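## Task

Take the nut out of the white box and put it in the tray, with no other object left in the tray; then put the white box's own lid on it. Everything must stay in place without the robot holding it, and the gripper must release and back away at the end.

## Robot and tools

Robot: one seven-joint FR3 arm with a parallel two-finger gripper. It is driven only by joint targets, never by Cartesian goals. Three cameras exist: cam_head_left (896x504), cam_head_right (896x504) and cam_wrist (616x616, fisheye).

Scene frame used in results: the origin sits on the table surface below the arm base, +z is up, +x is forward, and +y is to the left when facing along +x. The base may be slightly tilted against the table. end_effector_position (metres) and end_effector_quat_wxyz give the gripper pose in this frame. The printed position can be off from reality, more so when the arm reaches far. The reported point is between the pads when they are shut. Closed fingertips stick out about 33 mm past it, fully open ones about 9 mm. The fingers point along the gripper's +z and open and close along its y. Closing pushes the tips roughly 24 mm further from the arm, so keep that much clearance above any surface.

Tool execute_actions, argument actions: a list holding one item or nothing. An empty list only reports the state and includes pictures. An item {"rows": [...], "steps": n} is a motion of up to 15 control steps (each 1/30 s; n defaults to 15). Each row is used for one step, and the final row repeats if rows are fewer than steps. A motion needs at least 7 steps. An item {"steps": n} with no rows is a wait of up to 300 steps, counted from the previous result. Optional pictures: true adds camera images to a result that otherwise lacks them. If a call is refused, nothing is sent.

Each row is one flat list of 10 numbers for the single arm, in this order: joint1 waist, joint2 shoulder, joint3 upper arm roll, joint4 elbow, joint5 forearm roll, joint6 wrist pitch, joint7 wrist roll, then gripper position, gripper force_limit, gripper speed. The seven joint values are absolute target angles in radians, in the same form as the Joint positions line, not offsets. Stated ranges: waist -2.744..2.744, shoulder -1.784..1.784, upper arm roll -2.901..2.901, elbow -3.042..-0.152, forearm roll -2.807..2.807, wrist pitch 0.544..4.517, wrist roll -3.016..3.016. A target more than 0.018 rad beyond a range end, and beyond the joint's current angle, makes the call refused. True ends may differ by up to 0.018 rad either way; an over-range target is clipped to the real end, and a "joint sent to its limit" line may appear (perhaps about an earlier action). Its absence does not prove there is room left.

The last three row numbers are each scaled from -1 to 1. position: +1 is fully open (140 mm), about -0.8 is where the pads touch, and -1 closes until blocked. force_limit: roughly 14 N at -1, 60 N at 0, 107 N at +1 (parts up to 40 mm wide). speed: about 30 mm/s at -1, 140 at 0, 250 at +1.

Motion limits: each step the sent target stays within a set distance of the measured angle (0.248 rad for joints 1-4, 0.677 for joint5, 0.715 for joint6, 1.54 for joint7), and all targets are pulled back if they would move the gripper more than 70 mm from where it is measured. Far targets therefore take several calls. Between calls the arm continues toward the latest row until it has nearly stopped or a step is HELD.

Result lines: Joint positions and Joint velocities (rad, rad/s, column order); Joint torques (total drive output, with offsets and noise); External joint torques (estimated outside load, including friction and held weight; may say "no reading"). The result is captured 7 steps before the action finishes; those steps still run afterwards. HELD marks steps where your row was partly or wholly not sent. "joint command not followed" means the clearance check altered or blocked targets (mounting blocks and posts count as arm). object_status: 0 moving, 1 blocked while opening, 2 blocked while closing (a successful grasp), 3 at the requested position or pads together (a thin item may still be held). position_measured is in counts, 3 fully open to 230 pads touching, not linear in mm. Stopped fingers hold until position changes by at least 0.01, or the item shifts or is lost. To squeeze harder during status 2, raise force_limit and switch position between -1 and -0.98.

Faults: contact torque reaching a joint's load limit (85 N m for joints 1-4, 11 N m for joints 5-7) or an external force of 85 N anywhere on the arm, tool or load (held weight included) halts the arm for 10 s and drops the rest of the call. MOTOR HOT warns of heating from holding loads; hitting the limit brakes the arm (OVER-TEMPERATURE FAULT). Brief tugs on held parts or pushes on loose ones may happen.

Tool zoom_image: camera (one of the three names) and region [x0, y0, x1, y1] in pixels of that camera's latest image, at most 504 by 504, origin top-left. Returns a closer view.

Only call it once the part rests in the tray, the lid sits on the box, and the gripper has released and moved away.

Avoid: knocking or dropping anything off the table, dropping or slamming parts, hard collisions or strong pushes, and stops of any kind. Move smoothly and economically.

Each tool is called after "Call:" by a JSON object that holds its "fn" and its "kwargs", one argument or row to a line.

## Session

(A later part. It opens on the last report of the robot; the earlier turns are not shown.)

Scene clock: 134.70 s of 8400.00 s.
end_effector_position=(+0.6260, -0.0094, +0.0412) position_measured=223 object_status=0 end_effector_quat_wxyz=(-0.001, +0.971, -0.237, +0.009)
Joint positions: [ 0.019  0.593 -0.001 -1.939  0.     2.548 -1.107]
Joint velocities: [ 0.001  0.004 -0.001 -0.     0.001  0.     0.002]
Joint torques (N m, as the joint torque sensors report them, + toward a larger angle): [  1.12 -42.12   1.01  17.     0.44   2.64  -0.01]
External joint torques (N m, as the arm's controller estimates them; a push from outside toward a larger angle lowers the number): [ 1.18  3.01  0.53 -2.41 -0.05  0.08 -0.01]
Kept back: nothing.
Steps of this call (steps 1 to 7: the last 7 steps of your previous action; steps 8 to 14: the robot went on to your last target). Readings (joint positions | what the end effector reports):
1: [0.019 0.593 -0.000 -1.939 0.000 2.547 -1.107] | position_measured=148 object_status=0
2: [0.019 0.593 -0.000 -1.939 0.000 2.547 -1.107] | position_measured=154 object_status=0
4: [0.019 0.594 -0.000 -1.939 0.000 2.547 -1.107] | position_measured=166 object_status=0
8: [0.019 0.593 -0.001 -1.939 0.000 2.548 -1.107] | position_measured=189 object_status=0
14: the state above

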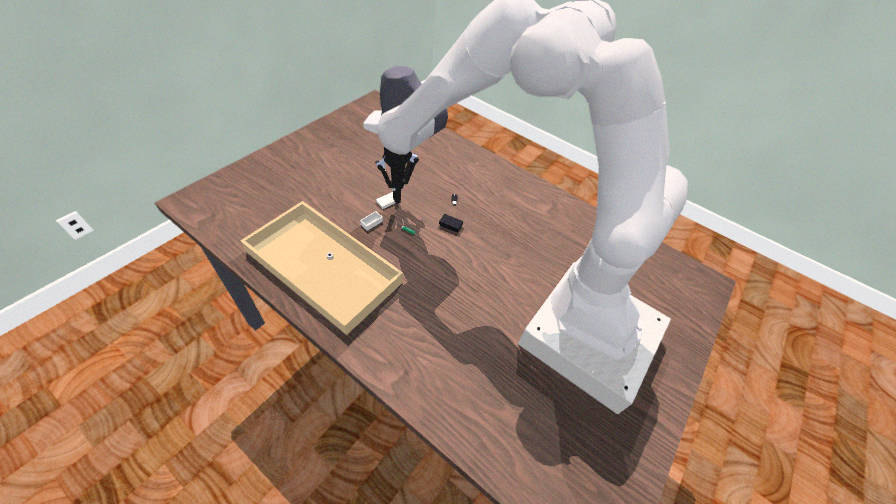

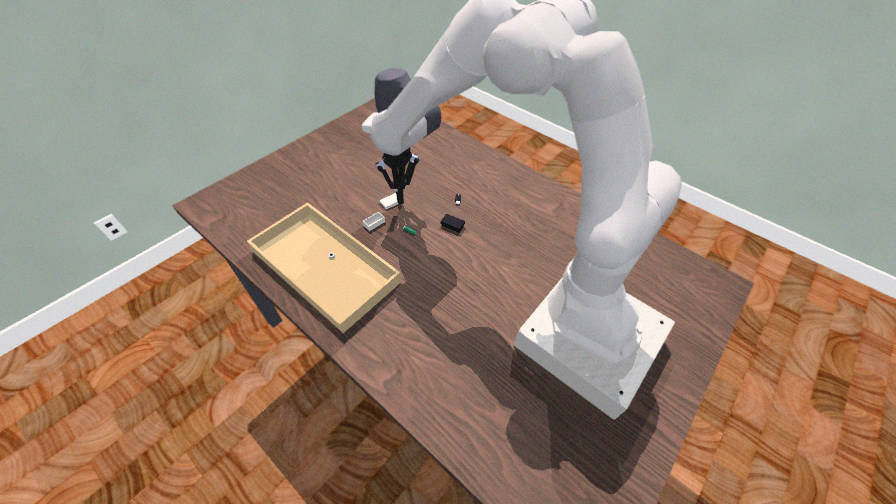

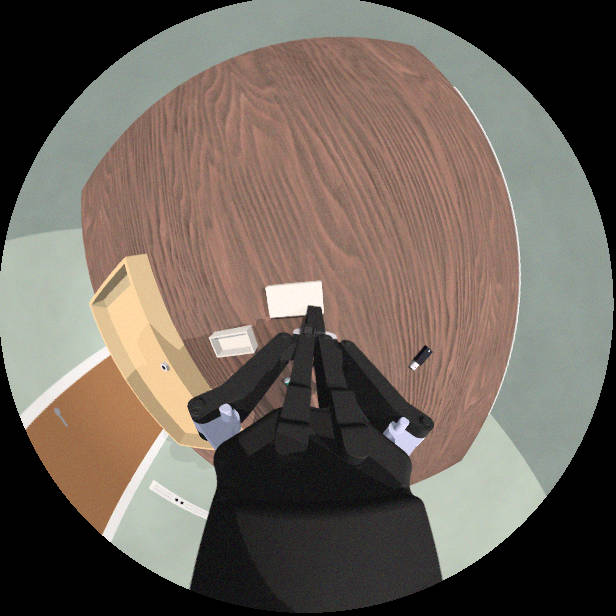

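Call:
{"fn": "execute_actions", "kwargs": {
  "actions": [
    {"rows":[[0.019,0.52,0,-1.939,0,2.548,-1.107,0.2,0,0]],"steps":15}
  ]
}}

Call:
{"fn": "execute_actions", "kwargs": {
  "actions": [
    {"rows":[[0.04,0.50,0,-1.95,0,2.53,-1.2,0.2,0,0]],"steps":15}
  ]
}}

Call:
{"fn": "execute_actions", "kwargs": {
  "actions": [
    {"steps":20}
  ],
  "pictures": true
}}

Scene clock: 136.07 s of 8400.00 s.
end_effector_position=(+0.6533, -0.0097, +0.0907) position_measured=181 object_status=0 end_effector_quat_wxyz=(-0.009, +0.970, -0.237, +0.047)
Joint positions: [ 0.019  0.517 -0.001 -1.936  0.     2.548 -1.107]
Joint velocities: [ 0.    -0.032 -0.001 -0.001 -0.002  0.001 -0.   ]
Joint torques (N m, as the joint torque sensors report them, + toward a larger angle): [  1.24 -40.4    1.05  17.45   0.55   2.82   0.  ]
External joint torques (N m, as the arm's controller estimates them; a push from outside toward a larger angle lowers the number): [ 1.4  -0.78  0.74 -0.28  0.05  0.53  0.  ]
Steps of this call (steps 1 to 15: the robot went on to your last target; steps 16 to 33: nothing new was sent; steps 34 to 41: the first 8 steps of this action). Readings (joint positions | what the end effector reports):
34: [0.019 0.586 -0.001 -1.943 0.000 2.547 -1.107] | position_measured=232 object_status=0
35: [0.019 0.571 -0.001 -1.946 0.000 2.545 -1.107] | position_measured=232 object_status=0
37: [0.019 0.541 -0.001 -1.942 0.000 2.546 -1.107] | position_measured=211 object_status=0
41: the state above

Scene clock: 136.57 s of 8400.00 s.
end_effector_position=(+0.6486, +0.0041, +0.0949) position_measured=104 object_status=0 end_effector_quat_wxyz=(-0.008, +0.978, -0.202, +0.044)
Joint positions: [ 0.039  0.501  0.    -1.947  0.     2.536 -1.159]
Joint velocities: [ 0.015 -0.007  0.    -0.004  0.001 -0.019 -0.128]
Joint torques (N m, as the joint torque sensors report them, + toward a larger angle): [  1.23 -43.86   0.31  17.37   0.61   2.58  -0.23]
External joint torques (N m, as the arm's controller estimates them; a push from outside toward a larger angle lowers the number): [ 2.78 -0.46  1.14 -3.08  0.02 -0.1  -0.24]
Steps of this call (steps 1 to 7: the last 7 steps of your previous action; steps 8 to 15: the first 8 steps of this action). Readings (joint positions | what the end effector reports):
8: [0.021 0.516 -0.002 -1.940 0.000 2.546 -1.115] | position_measured=120 object_status=0
9: [0.024 0.512 -0.002 -1.943 0.000 2.543 -1.123] | position_measured=113 object_status=0
11: [0.032 0.506 -0.002 -1.946 0.000 2.540 -1.138] | position_measured=104 object_status=0
15: the state above

Scene clock: 137.23 s of 8400.00 s.
end_effector_position=(+0.6470, +0.0042, +0.0942) position_measured=104 object_status=3 end_effector_quat_wxyz=(-0.007, +0.982, -0.185, +0.042)
Joint positions: [ 0.039  0.501  0.    -1.948  0.     2.533 -1.192]
Joint velocities: [-0.001 -0.     0.     0.    -0.     0.    -0.013]
Joint torques (N m, as the joint torque sensors report them, + toward a larger angle): [  1.26 -43.38  -0.66  18.57   0.52   2.42  -0.25]
External joint torques (N m, as the arm's controller estimates them; a push from outside toward a larger angle lowers the number): [ 1.43  0.74 -1.   -2.23 -0.03 -0.31 -0.26]
Kept back: nothing.
Steps of this call (steps 1 to 7: the last 7 steps of your previous action; steps 8 to 20: the robot went on to your last target). Readings (joint positions | what the end effector reports):
1: [0.039 0.501 0.000 -1.947 0.000 2.535 -1.163] | position_measured=104 object_status=3
2: [0.039 0.501 0.000 -1.947 0.000 2.535 -1.166] | position_measured=104 object_status=3
4: [0.039 0.501 0.000 -1.948 0.000 2.534 -1.172] | position_measured=104 object_status=3
8: [0.039 0.501 0.000 -1.948 0.000 2.533 -1.181] | position_measured=104 object_status=3
20: the state above

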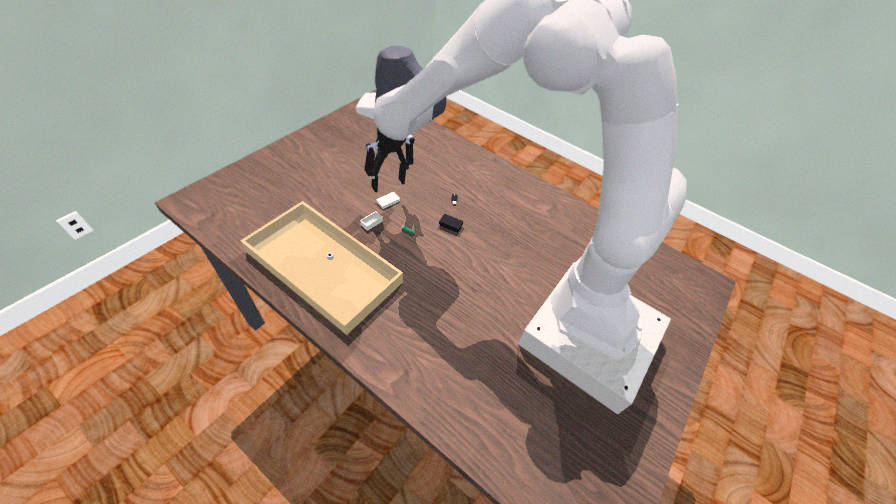

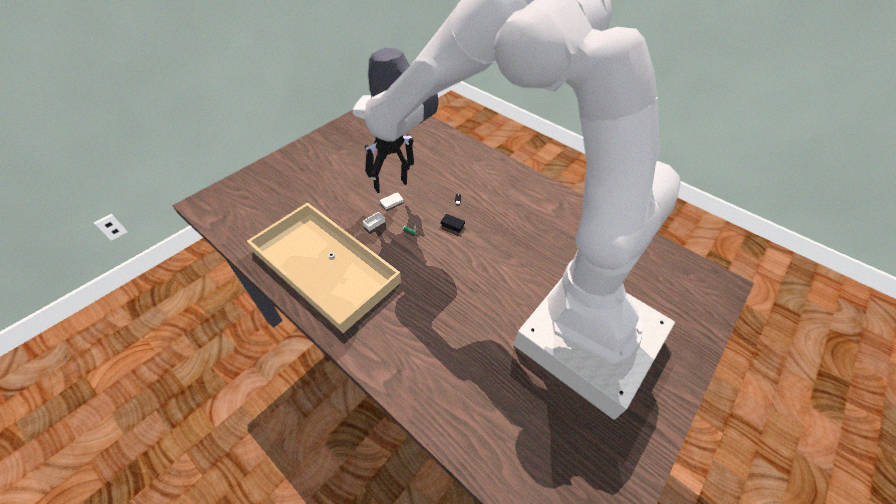

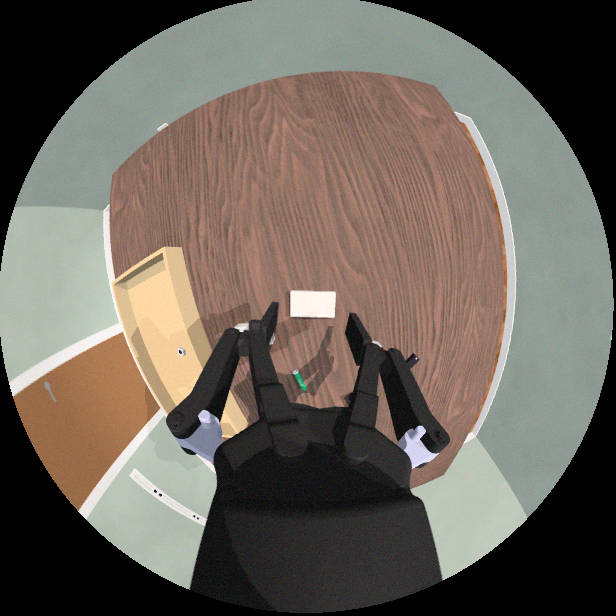

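Call:
{"fn": "execute_actions", "kwargs": {
  "actions": [
    {"rows":[[0.04,0.52,0,-1.944,0,2.54,-1.2,0.2,0,0],[0.04,0.54,0,-1.944,0,2.54,-1.2,0.2,0,0],[0.04,0.555,0,-1.944,0,2.54,-1.2,0.2,0,0],[0.04,0.57,0,-1.944,0,2.54,-1.2,0.2,0,0]],"steps":15}
  ]
}}

Call:
{"fn": "execute_actions", "kwargs": {
  "actions": [
    {"steps":15}
  ],
  "pictures": true
}}

Scene clock: 137.97 s of 8400.00 s.
end_effector_position=(+0.6278, +0.0040, +0.0531) position_measured=104 object_status=3 end_effector_quat_wxyz=(-0.001, +0.983, -0.183, +0.013)
Joint positions: [ 0.039  0.568  0.    -1.945  0.     2.538 -1.196]
Joint velocities: [-0.     0.127  0.    -0.024 -0.     0.    -0.003]
Joint torques (N m, as the joint torque sensors report them, + toward a larger angle): [  1.37 -48.58  -0.61  20.68   0.55   2.91  -0.26]
External joint torques (N m, as the arm's controller estimates them; a push from outside toward a larger angle lowers the number): [ 1.44  2.97 -1.13 -2.82  0.   -0.34 -0.26]
Steps of this call (steps 1 to 14: the robot went on to your last target; steps 15 to 22: the first 8 steps of this action). Readings (joint positions | what the end effector reports):
15: [0.039 0.503 0.000 -1.947 0.000 2.533 -1.196] | position_measured=104 object_status=3
16: [0.039 0.509 0.000 -1.944 0.000 2.535 -1.196] | position_measured=104 object_status=3
18: [0.039 0.530 0.000 -1.941 0.000 2.538 -1.196] | position_measured=104 object_status=3
22: the state above

Scene clock: 138.47 s of 8400.00 s.
end_effector_position=(+0.6262, +0.0040, +0.0507) position_measured=104 object_status=3 end_effector_quat_wxyz=(-0.001, +0.983, -0.183, +0.011)
Joint positions: [ 0.039  0.572  0.    -1.946  0.     2.538 -1.197]
Joint velocities: [ 0.001 -0.001 -0.    -0.001  0.002 -0.     0.   ]
Joint torques (N m, as the joint torque sensors report them, + toward a larger angle): [  1.85 -44.86  -0.82  20.16   0.48   2.99  -0.26]
External joint torques (N m, as the arm's controller estimates them; a push from outside toward a larger angle lowers the number): [ 1.97  0.02 -1.26  0.43 -0.02  0.41 -0.26]
Kept back: nothing.
Steps of this call (steps 1 to 7: the last 7 steps of your previous action; steps 8 to 15: the robot went on to your last target). Readings (joint positions | what the end effector reports):
1: [0.039 0.571 0.000 -1.946 0.000 2.538 -1.196] | position_measured=104 object_status=3
2: [0.039 0.572 0.000 -1.946 0.000 2.538 -1.196] | position_measured=104 object_status=3
4: [0.039 0.572 0.000 -1.946 0.000 2.538 -1.196] | position_measured=104 object_status=3
8: [0.039 0.572 0.000 -1.946 0.000 2.538 -1.197] | position_measured=104 object_status=3
15: the state above
The arm was judged still, so your last target was given up. Only a new action makes it travel on or press farther. Fingers that are still opening or closing keep moving.

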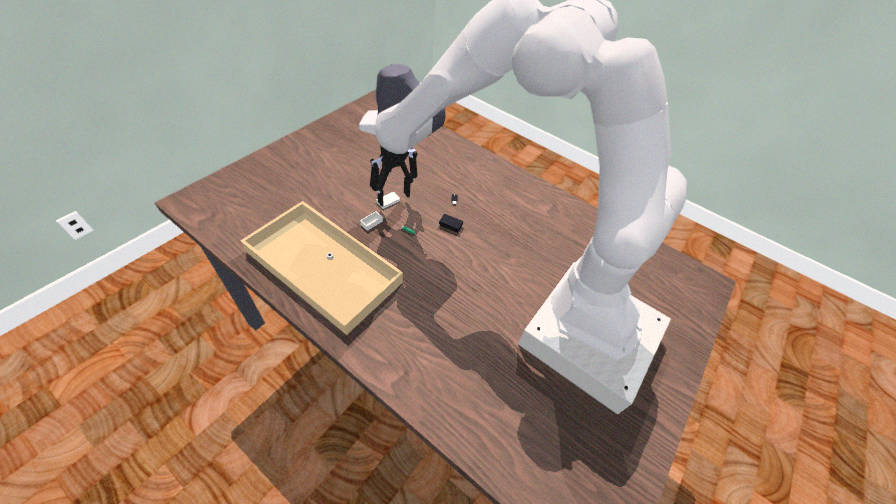

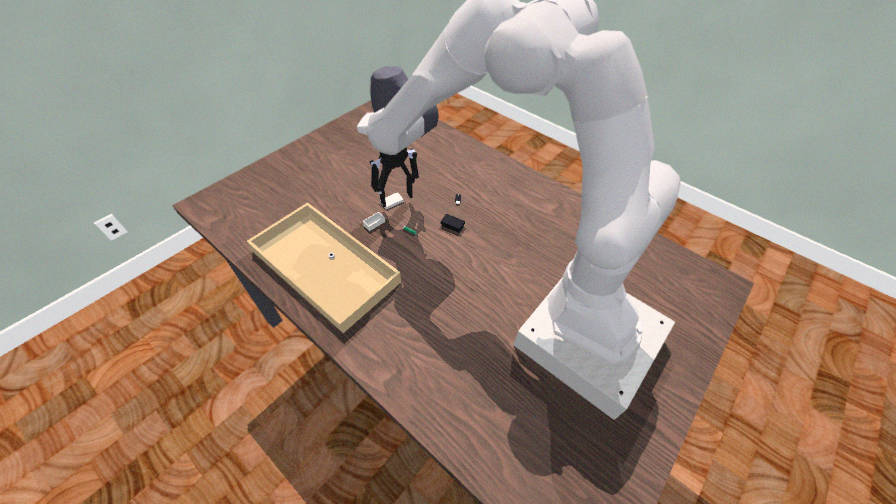

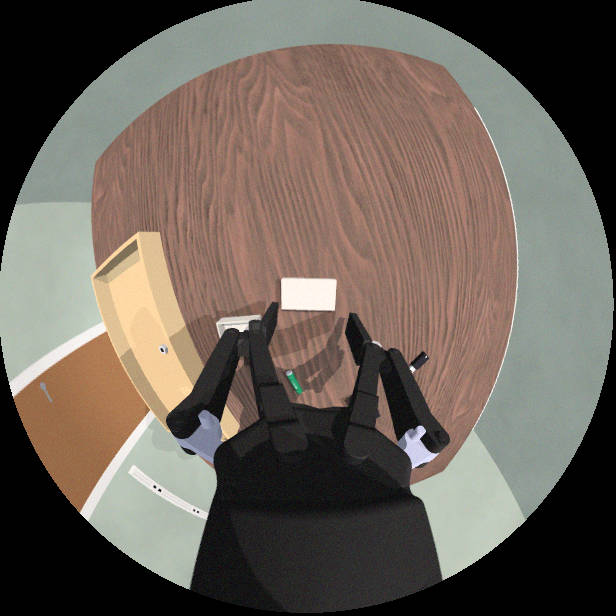

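Call:
{"fn": "execute_actions", "kwargs": {
  "actions": [
    {"rows":[[0.047,0.605,0,-1.882,0,2.513,-1.2,0.2,0,0]],"steps":15}
  ]
}}

Call:
{"fn": "execute_actions", "kwargs": {
  "actions": [
    {"steps":15}
  ],
  "pictures": true
}}

Scene clock: 139.03 s of 8400.00 s.
end_effector_position=(+0.6443, +0.0076, +0.0532) position_measured=104 object_status=3 end_effector_quat_wxyz=(-0.002, +0.983, -0.180, +0.017)
Joint positions: [ 0.045  0.602  0.    -1.886  0.     2.521 -1.197]
Joint velocities: [ 0.002  0.016  0.     0.03   0.    -0.03  -0.001]
Joint torques (N m, as the joint torque sensors report them, + toward a larger angle): [  1.92 -45.81  -0.37  19.46   0.6    2.37  -0.15]
External joint torques (N m, as the arm's controller estimates them; a push from outside toward a larger angle lowers the number): [ 2.28  0.02 -0.6  -0.37  0.07 -0.19 -0.16]
Steps of this call (steps 1 to 9: nothing new was sent; steps 10 to 17: the first 8 steps of this action). Readings (joint positions | what the end effector reports):
10: [0.039 0.579 0.000 -1.933 0.000 2.533 -1.197] | position_measured=104 object_status=3
11: [0.041 0.588 0.000 -1.916 0.000 2.530 -1.197] | position_measured=104 object_status=3
13: [0.043 0.597 0.000 -1.897 0.000 2.526 -1.197] | position_measured=104 object_status=3
17: the state above

Scene clock: 139.53 s of 8400.00 s.
end_effector_position=(+0.6433, +0.0076, +0.0525) position_measured=104 object_status=3 end_effector_quat_wxyz=(-0.002, +0.984, -0.180, +0.015)
Joint positions: [ 0.045  0.603  0.    -1.884  0.     2.516 -1.197]
Joint velocities: [ 0.    -0.     0.     0.001  0.    -0.001 -0.   ]
Joint torques (N m, as the joint torque sensors report them, + toward a larger angle): [  1.23 -44.8   -0.12  20.1    0.49   2.3   -0.15]
External joint torques (N m, as the arm's controller estimates them; a push from outside toward a larger angle lowers the number): [ 1.23  1.3  -0.68 -0.06 -0.03 -0.3  -0.15]
Kept back: nothing.
Steps of this call (steps 1 to 7: the last 7 steps of your previous action; steps 8 to 15: the robot went on to your last target). Readings (joint positions | what the end effector reports):
1: [0.045 0.602 0.000 -1.885 0.000 2.520 -1.197] | position_measured=104 object_status=3
2: [0.045 0.603 0.000 -1.885 0.000 2.519 -1.197] | position_measured=104 object_status=3
4: [0.045 0.603 0.000 -1.884 0.000 2.518 -1.197] | position_measured=104 object_status=3
8: [0.045 0.603 0.000 -1.884 0.000 2.517 -1.197] | position_measured=104 object_status=3
15: the state above
The arm was judged still, so your last target was given up. Only a new action makes it travel on or press farther. Fingers that are still opening or closing keep moving.

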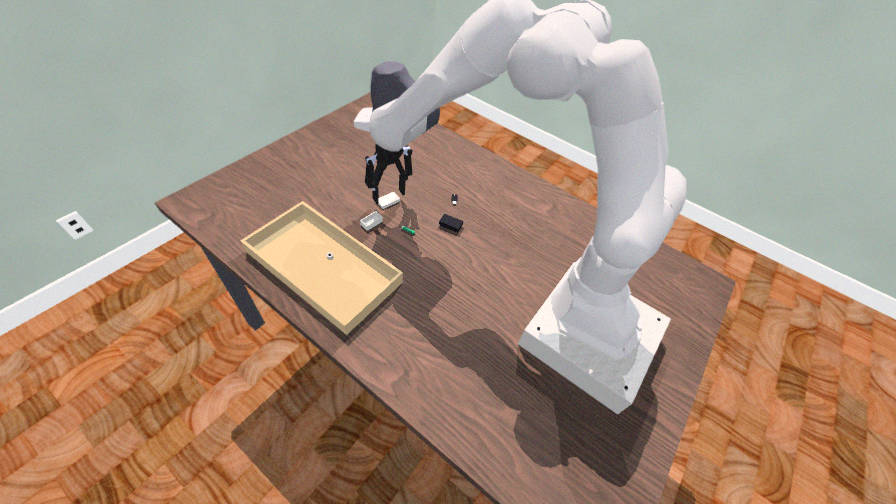

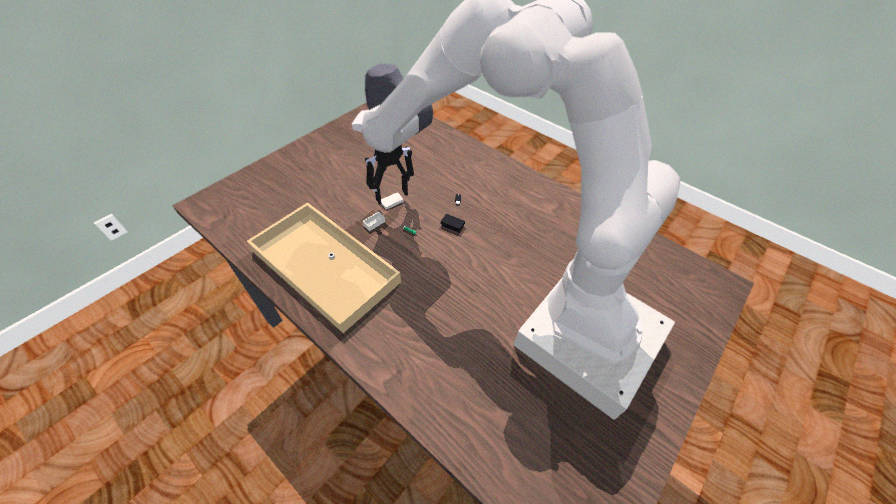

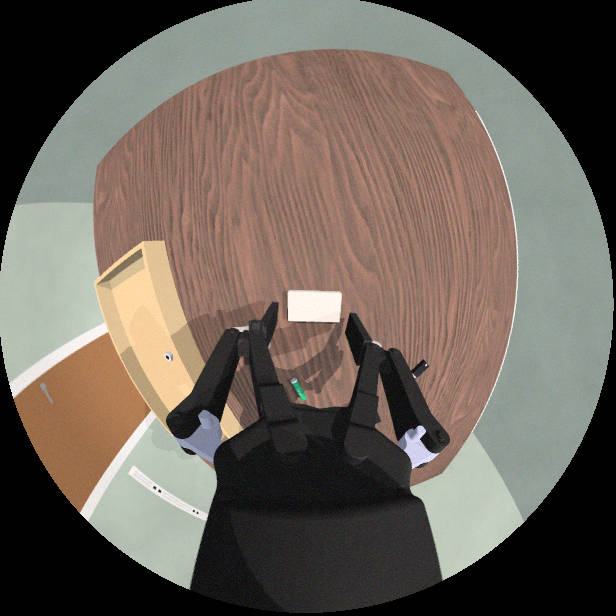

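Call:
{"fn": "execute_actions", "kwargs": {
  "actions": [
    {"rows":[[0.046,0.62,0,-1.87,0,2.508,-1.165,0.2,0,-0.5],[0.046,0.63,0,-1.86,0,2.504,-1.165,0.2,0,-0.5],[0.046,0.643,0,-1.851,0,2.50,-1.165,0.2,0,-0.5]],"steps":15}
  ]
}}

Call:
{"fn": "execute_actions", "kwargs": {
  "actions": [
    {"steps":15}
  ],
  "pictures": true
}}

Scene clock: 140.13 s of 8400.00 s.
end_effector_position=(+0.6427, +0.0076, +0.0385) position_measured=104 object_status=3 end_effector_quat_wxyz=(+0.000, +0.982, -0.188, +0.005)
Joint positions: [ 0.045  0.641  0.    -1.856  0.     2.506 -1.18 ]
Joint velocities: [-0.     0.047 -0.001  0.015  0.001 -0.028  0.04 ]
Joint torques (N m, as the joint torque sensors report them, + toward a larger angle): [  1.85 -47.03   0.08  21.62   0.51   2.39  -0.05]
External joint torques (N m, as the arm's controller estimates them; a push from outside toward a larger angle lowers the number): [ 2.06  1.9  -0.36  0.58 -0.02 -0.35 -0.05]
Steps of this call (steps 1 to 10: nothing new was sent; steps 11 to 18: the first 8 steps of this action). Readings (joint positions | what the end effector reports):
11: [0.045 0.606 0.000 -1.881 0.000 2.515 -1.194] | position_measured=104 object_status=3
12: [0.045 0.611 0.000 -1.875 0.000 2.514 -1.192] | position_measured=104 object_status=3
14: [0.045 0.626 0.000 -1.862 0.000 2.511 -1.187] | position_measured=104 object_status=3
18: the state above

Scene clock: 140.63 s of 8400.00 s.
end_effector_position=(+0.6427, +0.0076, +0.0383) position_measured=104 object_status=3 end_effector_quat_wxyz=(+0.000, +0.981, -0.193, +0.005)
Joint positions: [ 0.045  0.643  0.    -1.853  0.     2.503 -1.171]
Joint velocities: [-0.001  0.     0.    -0.001  0.001 -0.003  0.007]
Joint torques (N m, as the joint torque sensors report them, + toward a larger angle): [  1.59 -45.55  -0.18  20.19   0.47   2.29   0.14]
External joint torques (N m, as the arm's controller estimates them; a push from outside toward a larger angle lowers the number): [ 1.91  1.16 -0.51  0.29 -0.05 -0.24  0.14]
Kept back: nothing.
Steps of this call (steps 1 to 7: the last 7 steps of your previous action; steps 8 to 15: the robot went on to your last target). Readings (joint positions | what the end effector reports):
1: [0.045 0.642 0.000 -1.855 0.000 2.505 -1.179] | position_measured=104 object_status=3
2: [0.045 0.642 0.000 -1.855 0.000 2.504 -1.178] | position_measured=104 object_status=3
4: [0.045 0.643 0.000 -1.854 0.000 2.504 -1.176] | position_measured=104 object_status=3
8: [0.045 0.643 0.000 -1.853 0.000 2.503 -1.173] | position_measured=104 object_status=3
15: the state above
The arm was judged still, so your last target was given up. Only a new action makes it travel on or press farther. Fingers that are still opening or closing keep moving.

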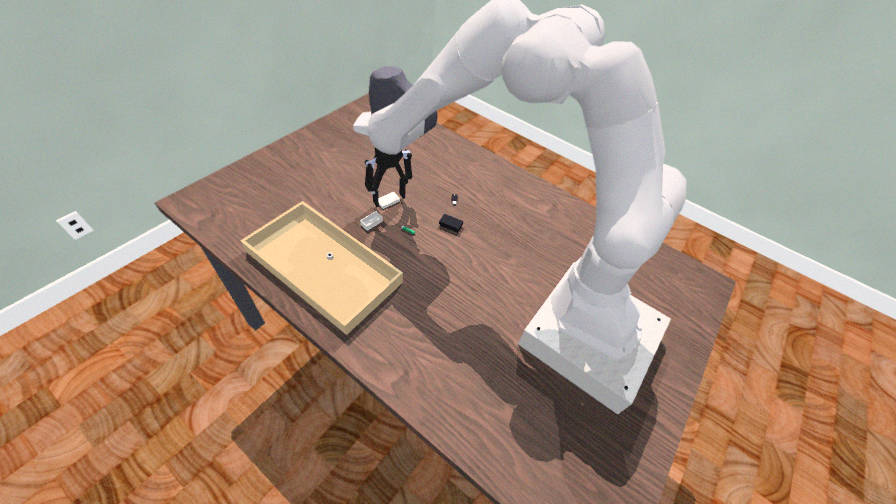

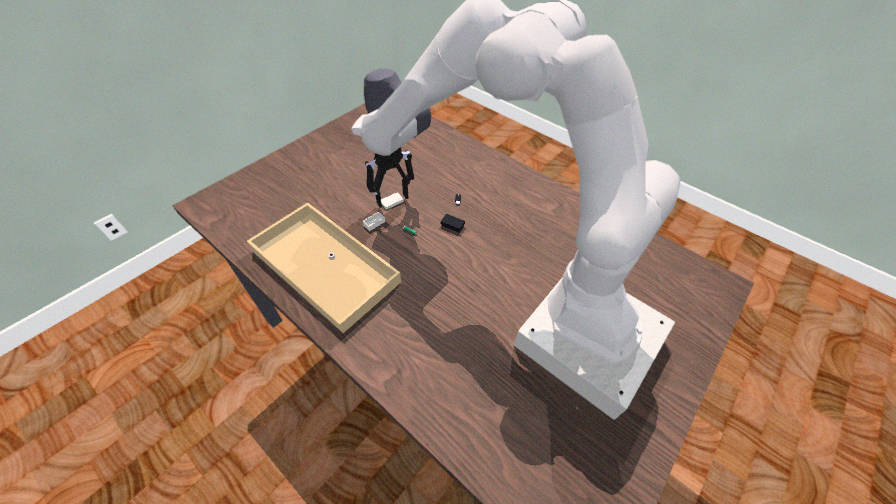

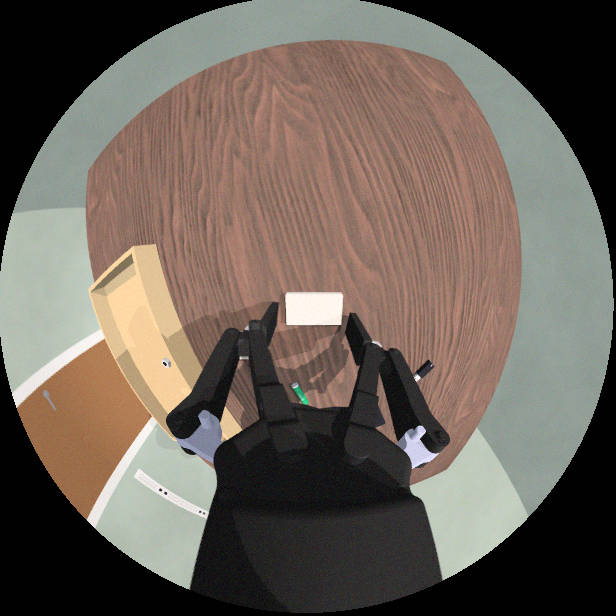

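Call:
{"fn": "execute_actions", "kwargs": {
  "actions": [
    {"rows":[[0.046,0.65,0,-1.848,0,2.499,-1.165,0.2,0,-0.5],[0.046,0.657,0,-1.845,0,2.498,-1.165,0.2,0,-0.5]],"steps":15}
  ]
}}

Call:
{"fn": "execute_actions", "kwargs": {
  "actions": [
    {"rows":[[0.046,0.657,0,-1.845,0,2.498,-1.165,-0.12,0,-0.8]],"steps":15}
  ],
  "pictures": true
}}

Scene clock: 141.30 s of 8400.00 s.
end_effector_position=(+0.6402, +0.0075, +0.0317) position_measured=104 object_status=3 end_effector_quat_wxyz=(+0.001, +0.981, -0.194, -0.000)
Joint positions: [ 0.045  0.656  0.    -1.848  0.     2.501 -1.169]
Joint velocities: [-0.001  0.013  0.001  0.002 -0.    -0.005  0.001]
Joint torques (N m, as the joint torque sensors report them, + toward a larger angle): [  1.84 -46.03   0.04  20.54   0.57   2.34   0.09]
External joint torques (N m, as the arm's controller estimates them; a push from outside toward a larger angle lowers the number): [ 1.81  1.84 -0.59  0.19  0.06 -0.27  0.09]
Steps of this call (steps 1 to 12: nothing new was sent; steps 13 to 20: the first 8 steps of this action). Readings (joint positions | what the end effector reports):
13: [0.045 0.643 0.000 -1.852 0.000 2.502 -1.169] | position_measured=104 object_status=3
14: [0.045 0.645 0.000 -1.850 0.000 2.502 -1.169] | position_measured=104 object_status=3
16: [0.045 0.651 0.000 -1.848 0.000 2.502 -1.169] | position_measured=104 object_status=3
20: the state above

Scene clock: 141.80 s of 8400.00 s.
end_effector_position=(+0.6404, +0.0075, +0.0317) position_measured=123 object_status=0 end_effector_quat_wxyz=(+0.001, +0.981, -0.194, -0.000)
Joint positions: [ 0.045  0.656  0.    -1.847  0.     2.5   -1.168]
Joint velocities: [-0.001  0.     0.     0.001  0.    -0.001  0.   ]
Joint torques (N m, as the joint torque sensors report them, + toward a larger angle): [  1.28 -45.13  -0.37  19.57   0.56   2.14   0.08]
External joint torques (N m, as the arm's controller estimates them; a push from outside toward a larger angle lowers the number): [ 1.4   1.86 -0.88 -0.29  0.05 -0.39  0.08]
Steps of this call (steps 1 to 7: the last 7 steps of your previous action; steps 8 to 15: the first 8 steps of this action). Readings (joint positions | what the end effector reports):
8: [0.045 0.656 0.000 -1.847 0.000 2.500 -1.168] | position_measured=104 object_status=0
9: [0.045 0.656 0.000 -1.847 0.000 2.500 -1.168] | position_measured=106 object_status=0
11: [0.045 0.656 0.000 -1.847 0.000 2.500 -1.168] | position_measured=112 object_status=0
15: the state above

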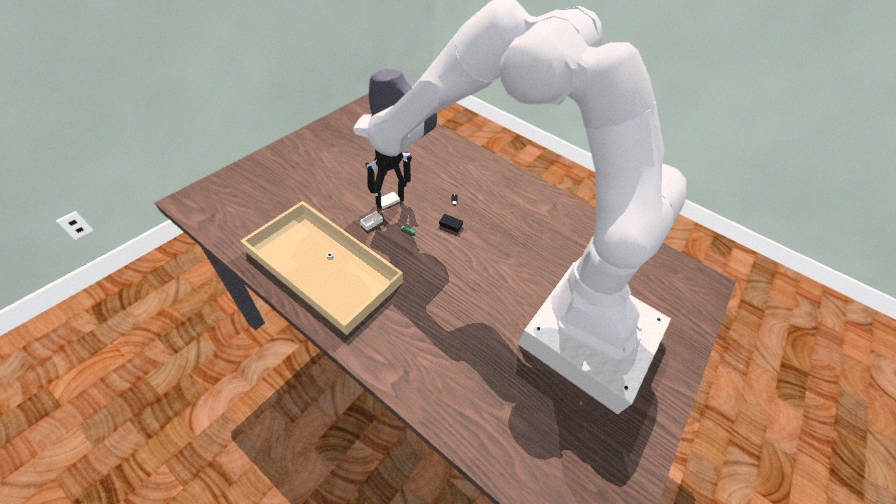

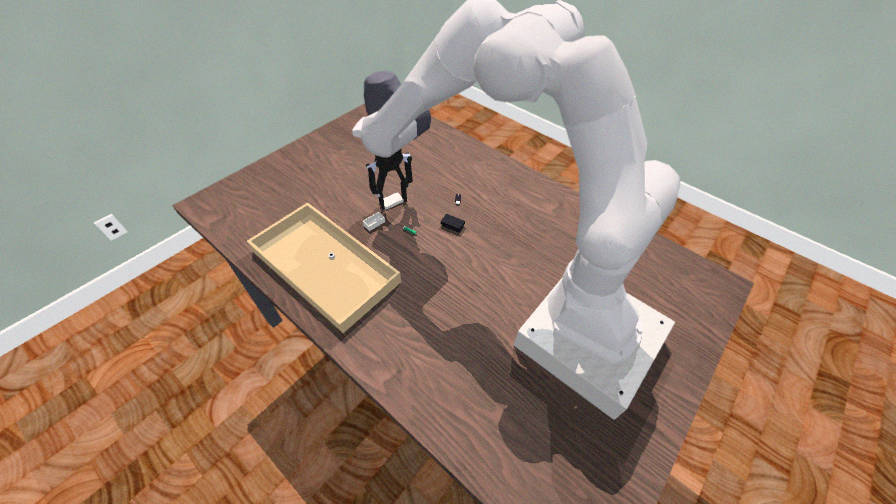

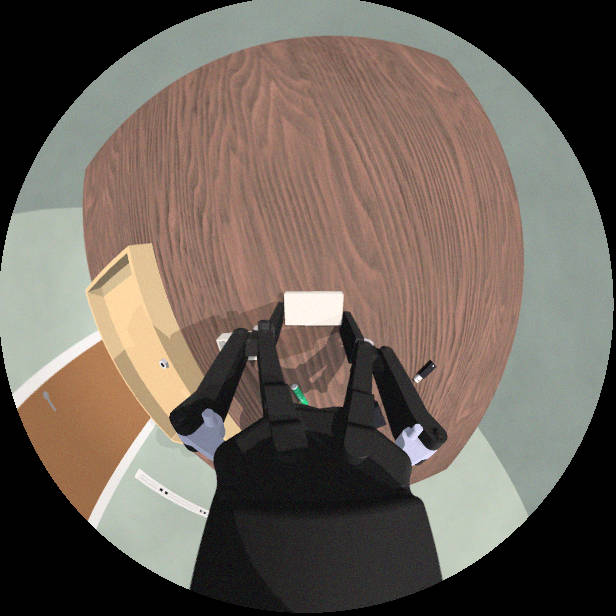

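Call:
{"fn": "execute_actions", "kwargs": {
  "actions": [
    {"rows":[[0.046,0.657,0,-1.845,0,2.498,-1.165,-1,0,-0.6]],"steps":15}
  ]
}}

Call:
{"fn": "execute_actions", "kwargs": {
  "actions": [
    {"steps":15}
  ],
  "pictures": true
}}

Call:
{"fn": "zoom_image", "kwargs": {
  "camera": "cam_wrist",
  "region": [250,260,380,350]
}}

Scene clock: 142.33 s of 8400.00 s.
end_effector_position=(+0.6413, +0.0075, +0.0326) position_measured=138 object_status=2 end_effector_quat_wxyz=(+0.001, +0.981, -0.194, +0.001)
Joint positions: [ 0.045  0.655  0.    -1.846  0.     2.5   -1.168]
Joint velocities: [-0.002  0.    -0.     0.001 -0.001 -0.001 -0.001]
Joint torques (N m, as the joint torque sensors report them, + toward a larger angle): [  1.16 -45.82   0.08  19.8    0.52   2.35   0.07]
External joint torques (N m, as the arm's controller estimates them; a push from outside toward a larger angle lowers the number): [ 1.41  1.15 -0.32 -0.08  0.01 -0.18  0.07]
Steps of this call (steps 1 to 7: the last 7 steps of your previous action; step 8: the robot went on to your last target; steps 9 to 16: the first 8 steps of this action). Readings (joint positions | what the end effector reports):
9: [0.045 0.655 0.000 -1.846 0.000 2.500 -1.168] | position_measured=138 object_status=0
10: [0.045 0.655 0.000 -1.846 0.000 2.500 -1.168] | position_measured=138 object_status=0
12: [0.045 0.655 0.000 -1.846 0.000 2.500 -1.168] | position_measured=138 object_status=0
16: the state above

Scene clock: 142.83 s of 8400.00 s.
end_effector_position=(+0.6413, +0.0075, +0.0326) position_measured=138 object_status=2 end_effector_quat_wxyz=(+0.001, +0.981, -0.194, +0.001)
Joint positions: [ 0.045  0.655  0.    -1.846  0.     2.5   -1.168]
Joint velocities: [ 0.    -0.     0.001 -0.001  0.001 -0.    -0.   ]
Joint torques (N m, as the joint torque sensors report them, + toward a larger angle): [  1.2  -45.75  -0.23  19.2    0.54   2.18   0.15]
External joint torques (N m, as the arm's controller estimates them; a push from outside toward a larger angle lowers the number): [ 1.3   1.16 -0.76 -0.62  0.02 -0.33  0.15]
Kept back: nothing.
Steps of this call (steps 1 to 7: the last 7 steps of your previous action; steps 8 to 15: the robot went on to your last target). Readings (joint positions | what the end effector reports):
1: [0.045 0.655 0.000 -1.846 0.000 2.500 -1.168] | position_measured=138 object_status=2
2: [0.045 0.655 0.000 -1.846 0.000 2.500 -1.168] | position_measured=138 object_status=2
4: [0.045 0.655 0.000 -1.846 0.000 2.500 -1.168] | position_measured=138 object_status=2
8: [0.045 0.655 0.000 -1.846 0.000 2.500 -1.168] | position_measured=138 object_status=2
15: the state above
The arm was judged still, so your last target was given up. Only a new action makes it travel on or press farther. Fingers that are still opening or closing keep moving.

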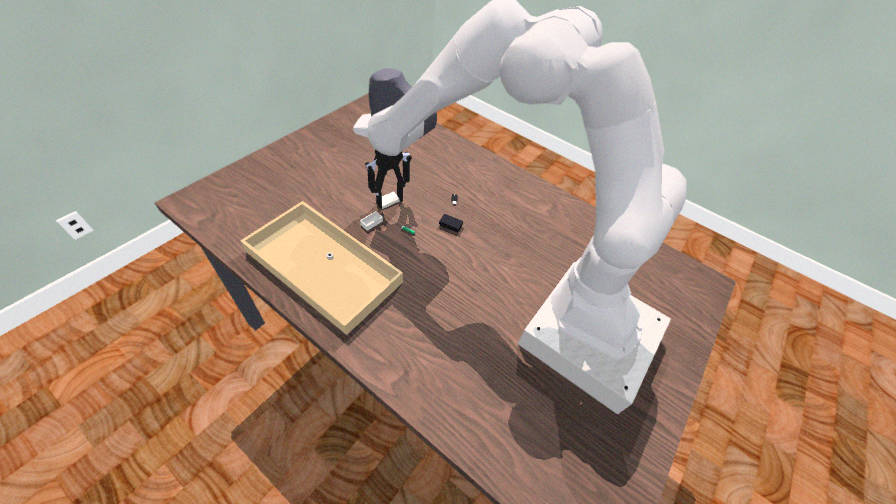

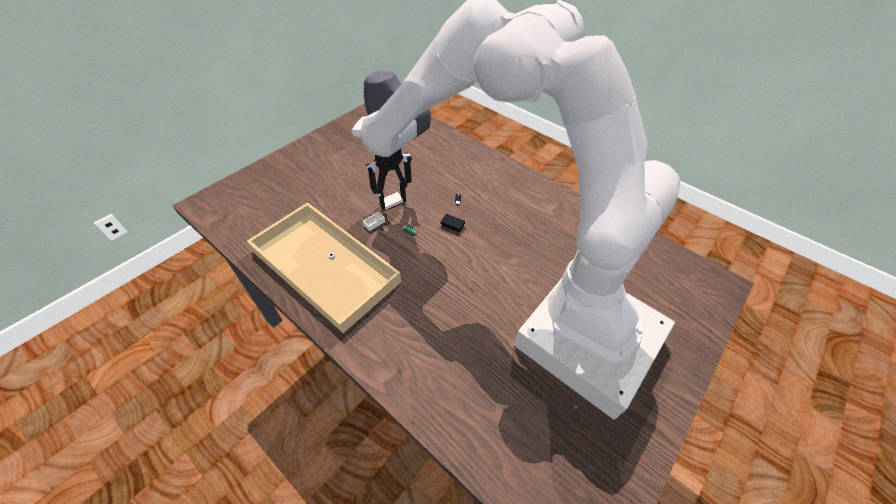

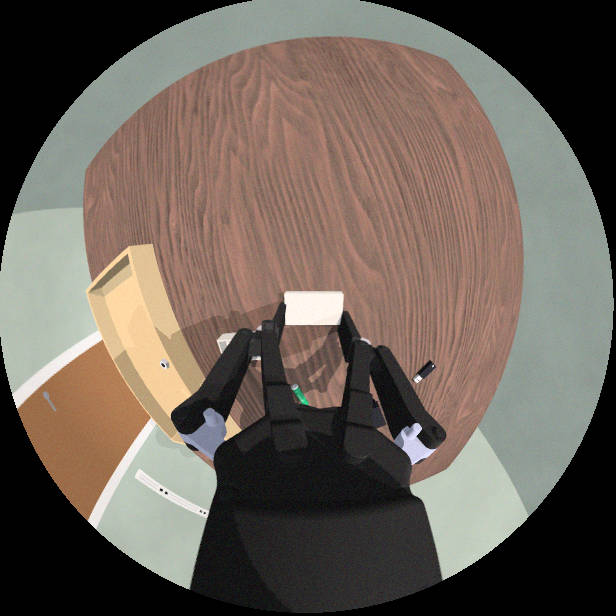

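Region (250, 260, 380, 350) of cam_wrist's 616x616 image, scaled by 3.877, with more detail than that image has; it fills the top 349 rows of this view, and the rest is white.

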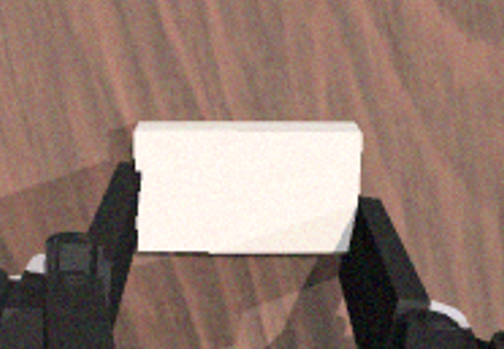

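Call:
{"fn": "execute_actions", "kwargs": {
  "actions": [
    {"rows":[[0.046,0.63,0,-1.86,0,2.505,-1.16,-1,0,-0.6],[0.046,0.60,0,-1.88,0,2.515,-1.16,-1,0,-0.6],[0.046,0.57,0,-1.90,0,2.525,-1.15,-1,0,-0.6],[0.046,0.55,0,-1.92,0,2.535,-1.15,-1,0,-0.6],[0.046,0.53,0,-1.94,0,2.545,-1.14,-1,0,-0.6],[0.07,0.52,0,-1.96,0,2.555,-1.13,-1,0,-0.6],[0.1,0.51,0,-1.98,0,2.565,-1.12,-1,0,-0.6],[0.13,0.51,0,-2.0,0,2.575,-1.11,-1,0,-0.6],[0.16,0.51,0,-2.005,0,2.575,-1.107,-1,0,-0.6],[0.19,0.515,0,-2.005,0,2.575,-1.107,-1,0,-0.6],[0.213,0.519,0,-2.005,0,2.575,-1.107,-1,0,-0.6]],"steps":15}
  ]
}}

Call:
{"fn": "execute_actions", "kwargs": {
  "actions": [
    {"steps":30}
  ],
  "pictures": true
}}

Call:
{"fn": "zoom_image", "kwargs": {
  "camera": "cam_wrist",
  "region": [230,240,400,370]
}}

Call:
{"fn": "zoom_image", "kwargs": {
  "camera": "cam_head_left",
  "region": [330,160,430,250]
}}

Scene clock: 143.90 s of 8400.00 s.
end_effector_position=(+0.6382, +0.0172, +0.0770) position_measured=138 object_status=2 end_effector_quat_wxyz=(-0.003, +0.981, -0.194, +0.031)
Joint positions: [ 0.069  0.526 -0.009 -1.952  0.     2.538 -1.152]
Joint velocities: [ 0.471 -0.409 -0.057 -0.481 -0.001  0.244  0.13 ]
Joint torques (N m, as the joint torque sensors report them, + toward a larger angle): [ 12.52 -33.3    8.96  12.87   0.71   2.32   0.15]
External joint torques (N m, as the arm's controller estimates them; a push from outside toward a larger angle lowers the number): [ 1.91 -1.2  -0.73 -2.78  0.62  0.48  0.18]
Steps of this call (steps 1 to 24: nothing new was sent; steps 25 to 32: the first 8 steps of this action). Readings (joint positions | what the end effector reports):
25: [0.045 0.652 0.000 -1.849 0.000 2.501 -1.168] | position_measured=138 object_status=2
26: [0.045 0.643 0.000 -1.859 0.000 2.502 -1.167] | position_measured=138 object_status=2
28: [0.045 0.606 0.000 -1.888 0.000 2.508 -1.165] | position_measured=138 object_status=2
32: the state above

Scene clock: 144.90 s of 8400.00 s.
end_effector_position=(+0.6119, +0.1129, +0.0640) position_measured=138 object_status=2 end_effector_quat_wxyz=(-0.007, +0.990, -0.138, +0.025)
Joint positions: [ 0.215  0.519  0.001 -2.003  0.     2.572 -1.112]
Joint velocities: [-0.     0.001 -0.001 -0.002 -0.     0.     0.005]
Joint torques (N m, as the joint torque sensors report them, + toward a larger angle): [ -0.49 -43.47  -0.65  17.6    0.58   3.07   0.08]
External joint torques (N m, as the arm's controller estimates them; a push from outside toward a larger angle lowers the number): [-0.23 -0.05 -0.93 -2.03  0.08  0.44  0.08]
Kept back: nothing.
Steps of this call (steps 1 to 7: the last 7 steps of your previous action; steps 8 to 30: the robot went on to your last target). Readings (joint positions | what the end effector reports):
1: [0.089 0.516 -0.011 -1.966 0.000 2.545 -1.148] | position_measured=138 object_status=2
2: [0.113 0.512 -0.011 -1.976 0.000 2.550 -1.144] | position_measured=138 object_status=2
4: [0.164 0.513 -0.006 -1.990 0.000 2.558 -1.137] | position_measured=138 object_status=2
8: [0.217 0.519 0.009 -2.002 0.000 2.565 -1.128] | position_measured=138 object_status=2
30: the state above
The arm was judged still, so your last target was given up. Only a new action makes it travel on or press farther. Fingers that are still opening or closing keep moving.

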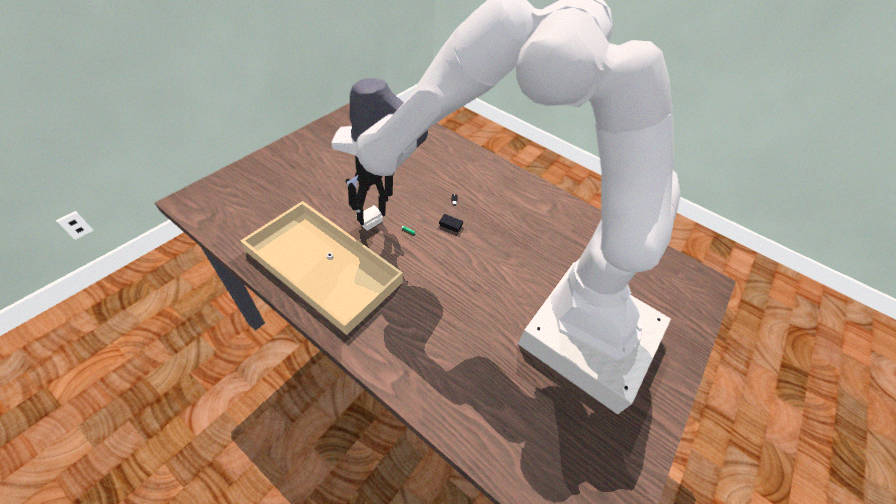

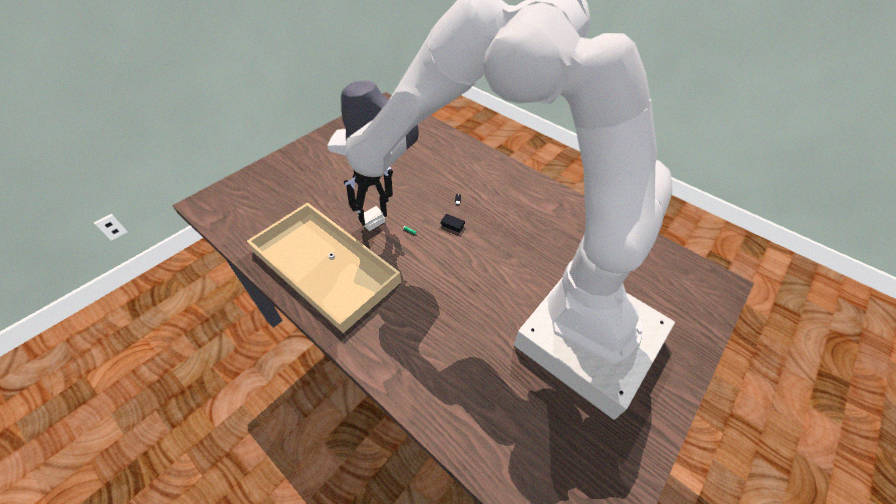

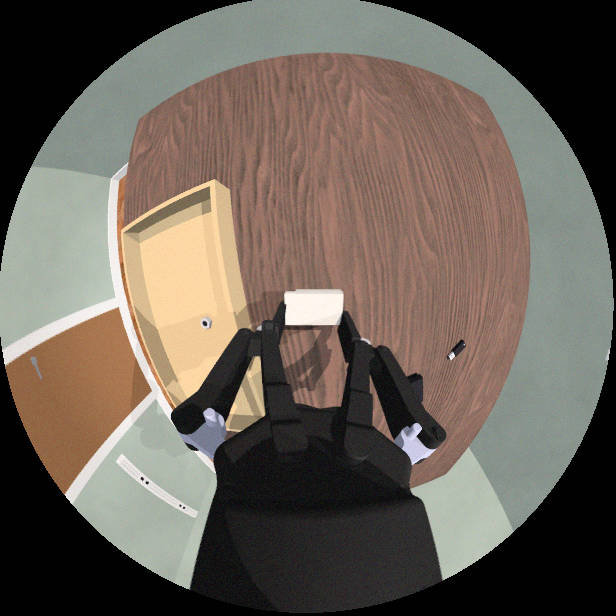

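Region (230, 240, 400, 370) of cam_wrist's 616x616 image, scaled by 2.965, with more detail than that image has; it fills the top 385 rows of this view, and the rest is white.

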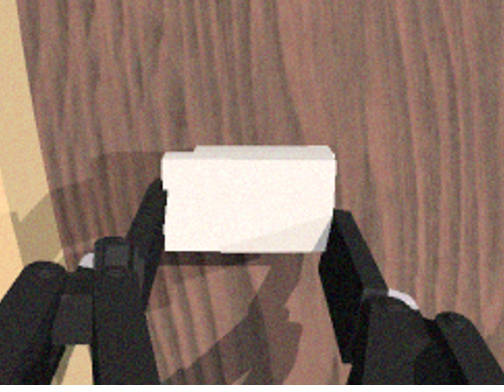

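Region (330, 160, 430, 250) of cam_head_left's 896x504 image, scaled by 5.040, with more detail than that image has; it fills the top 454 rows of this view, and the rest is white.

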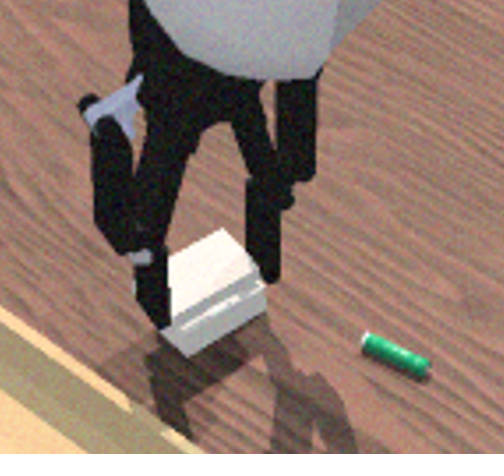

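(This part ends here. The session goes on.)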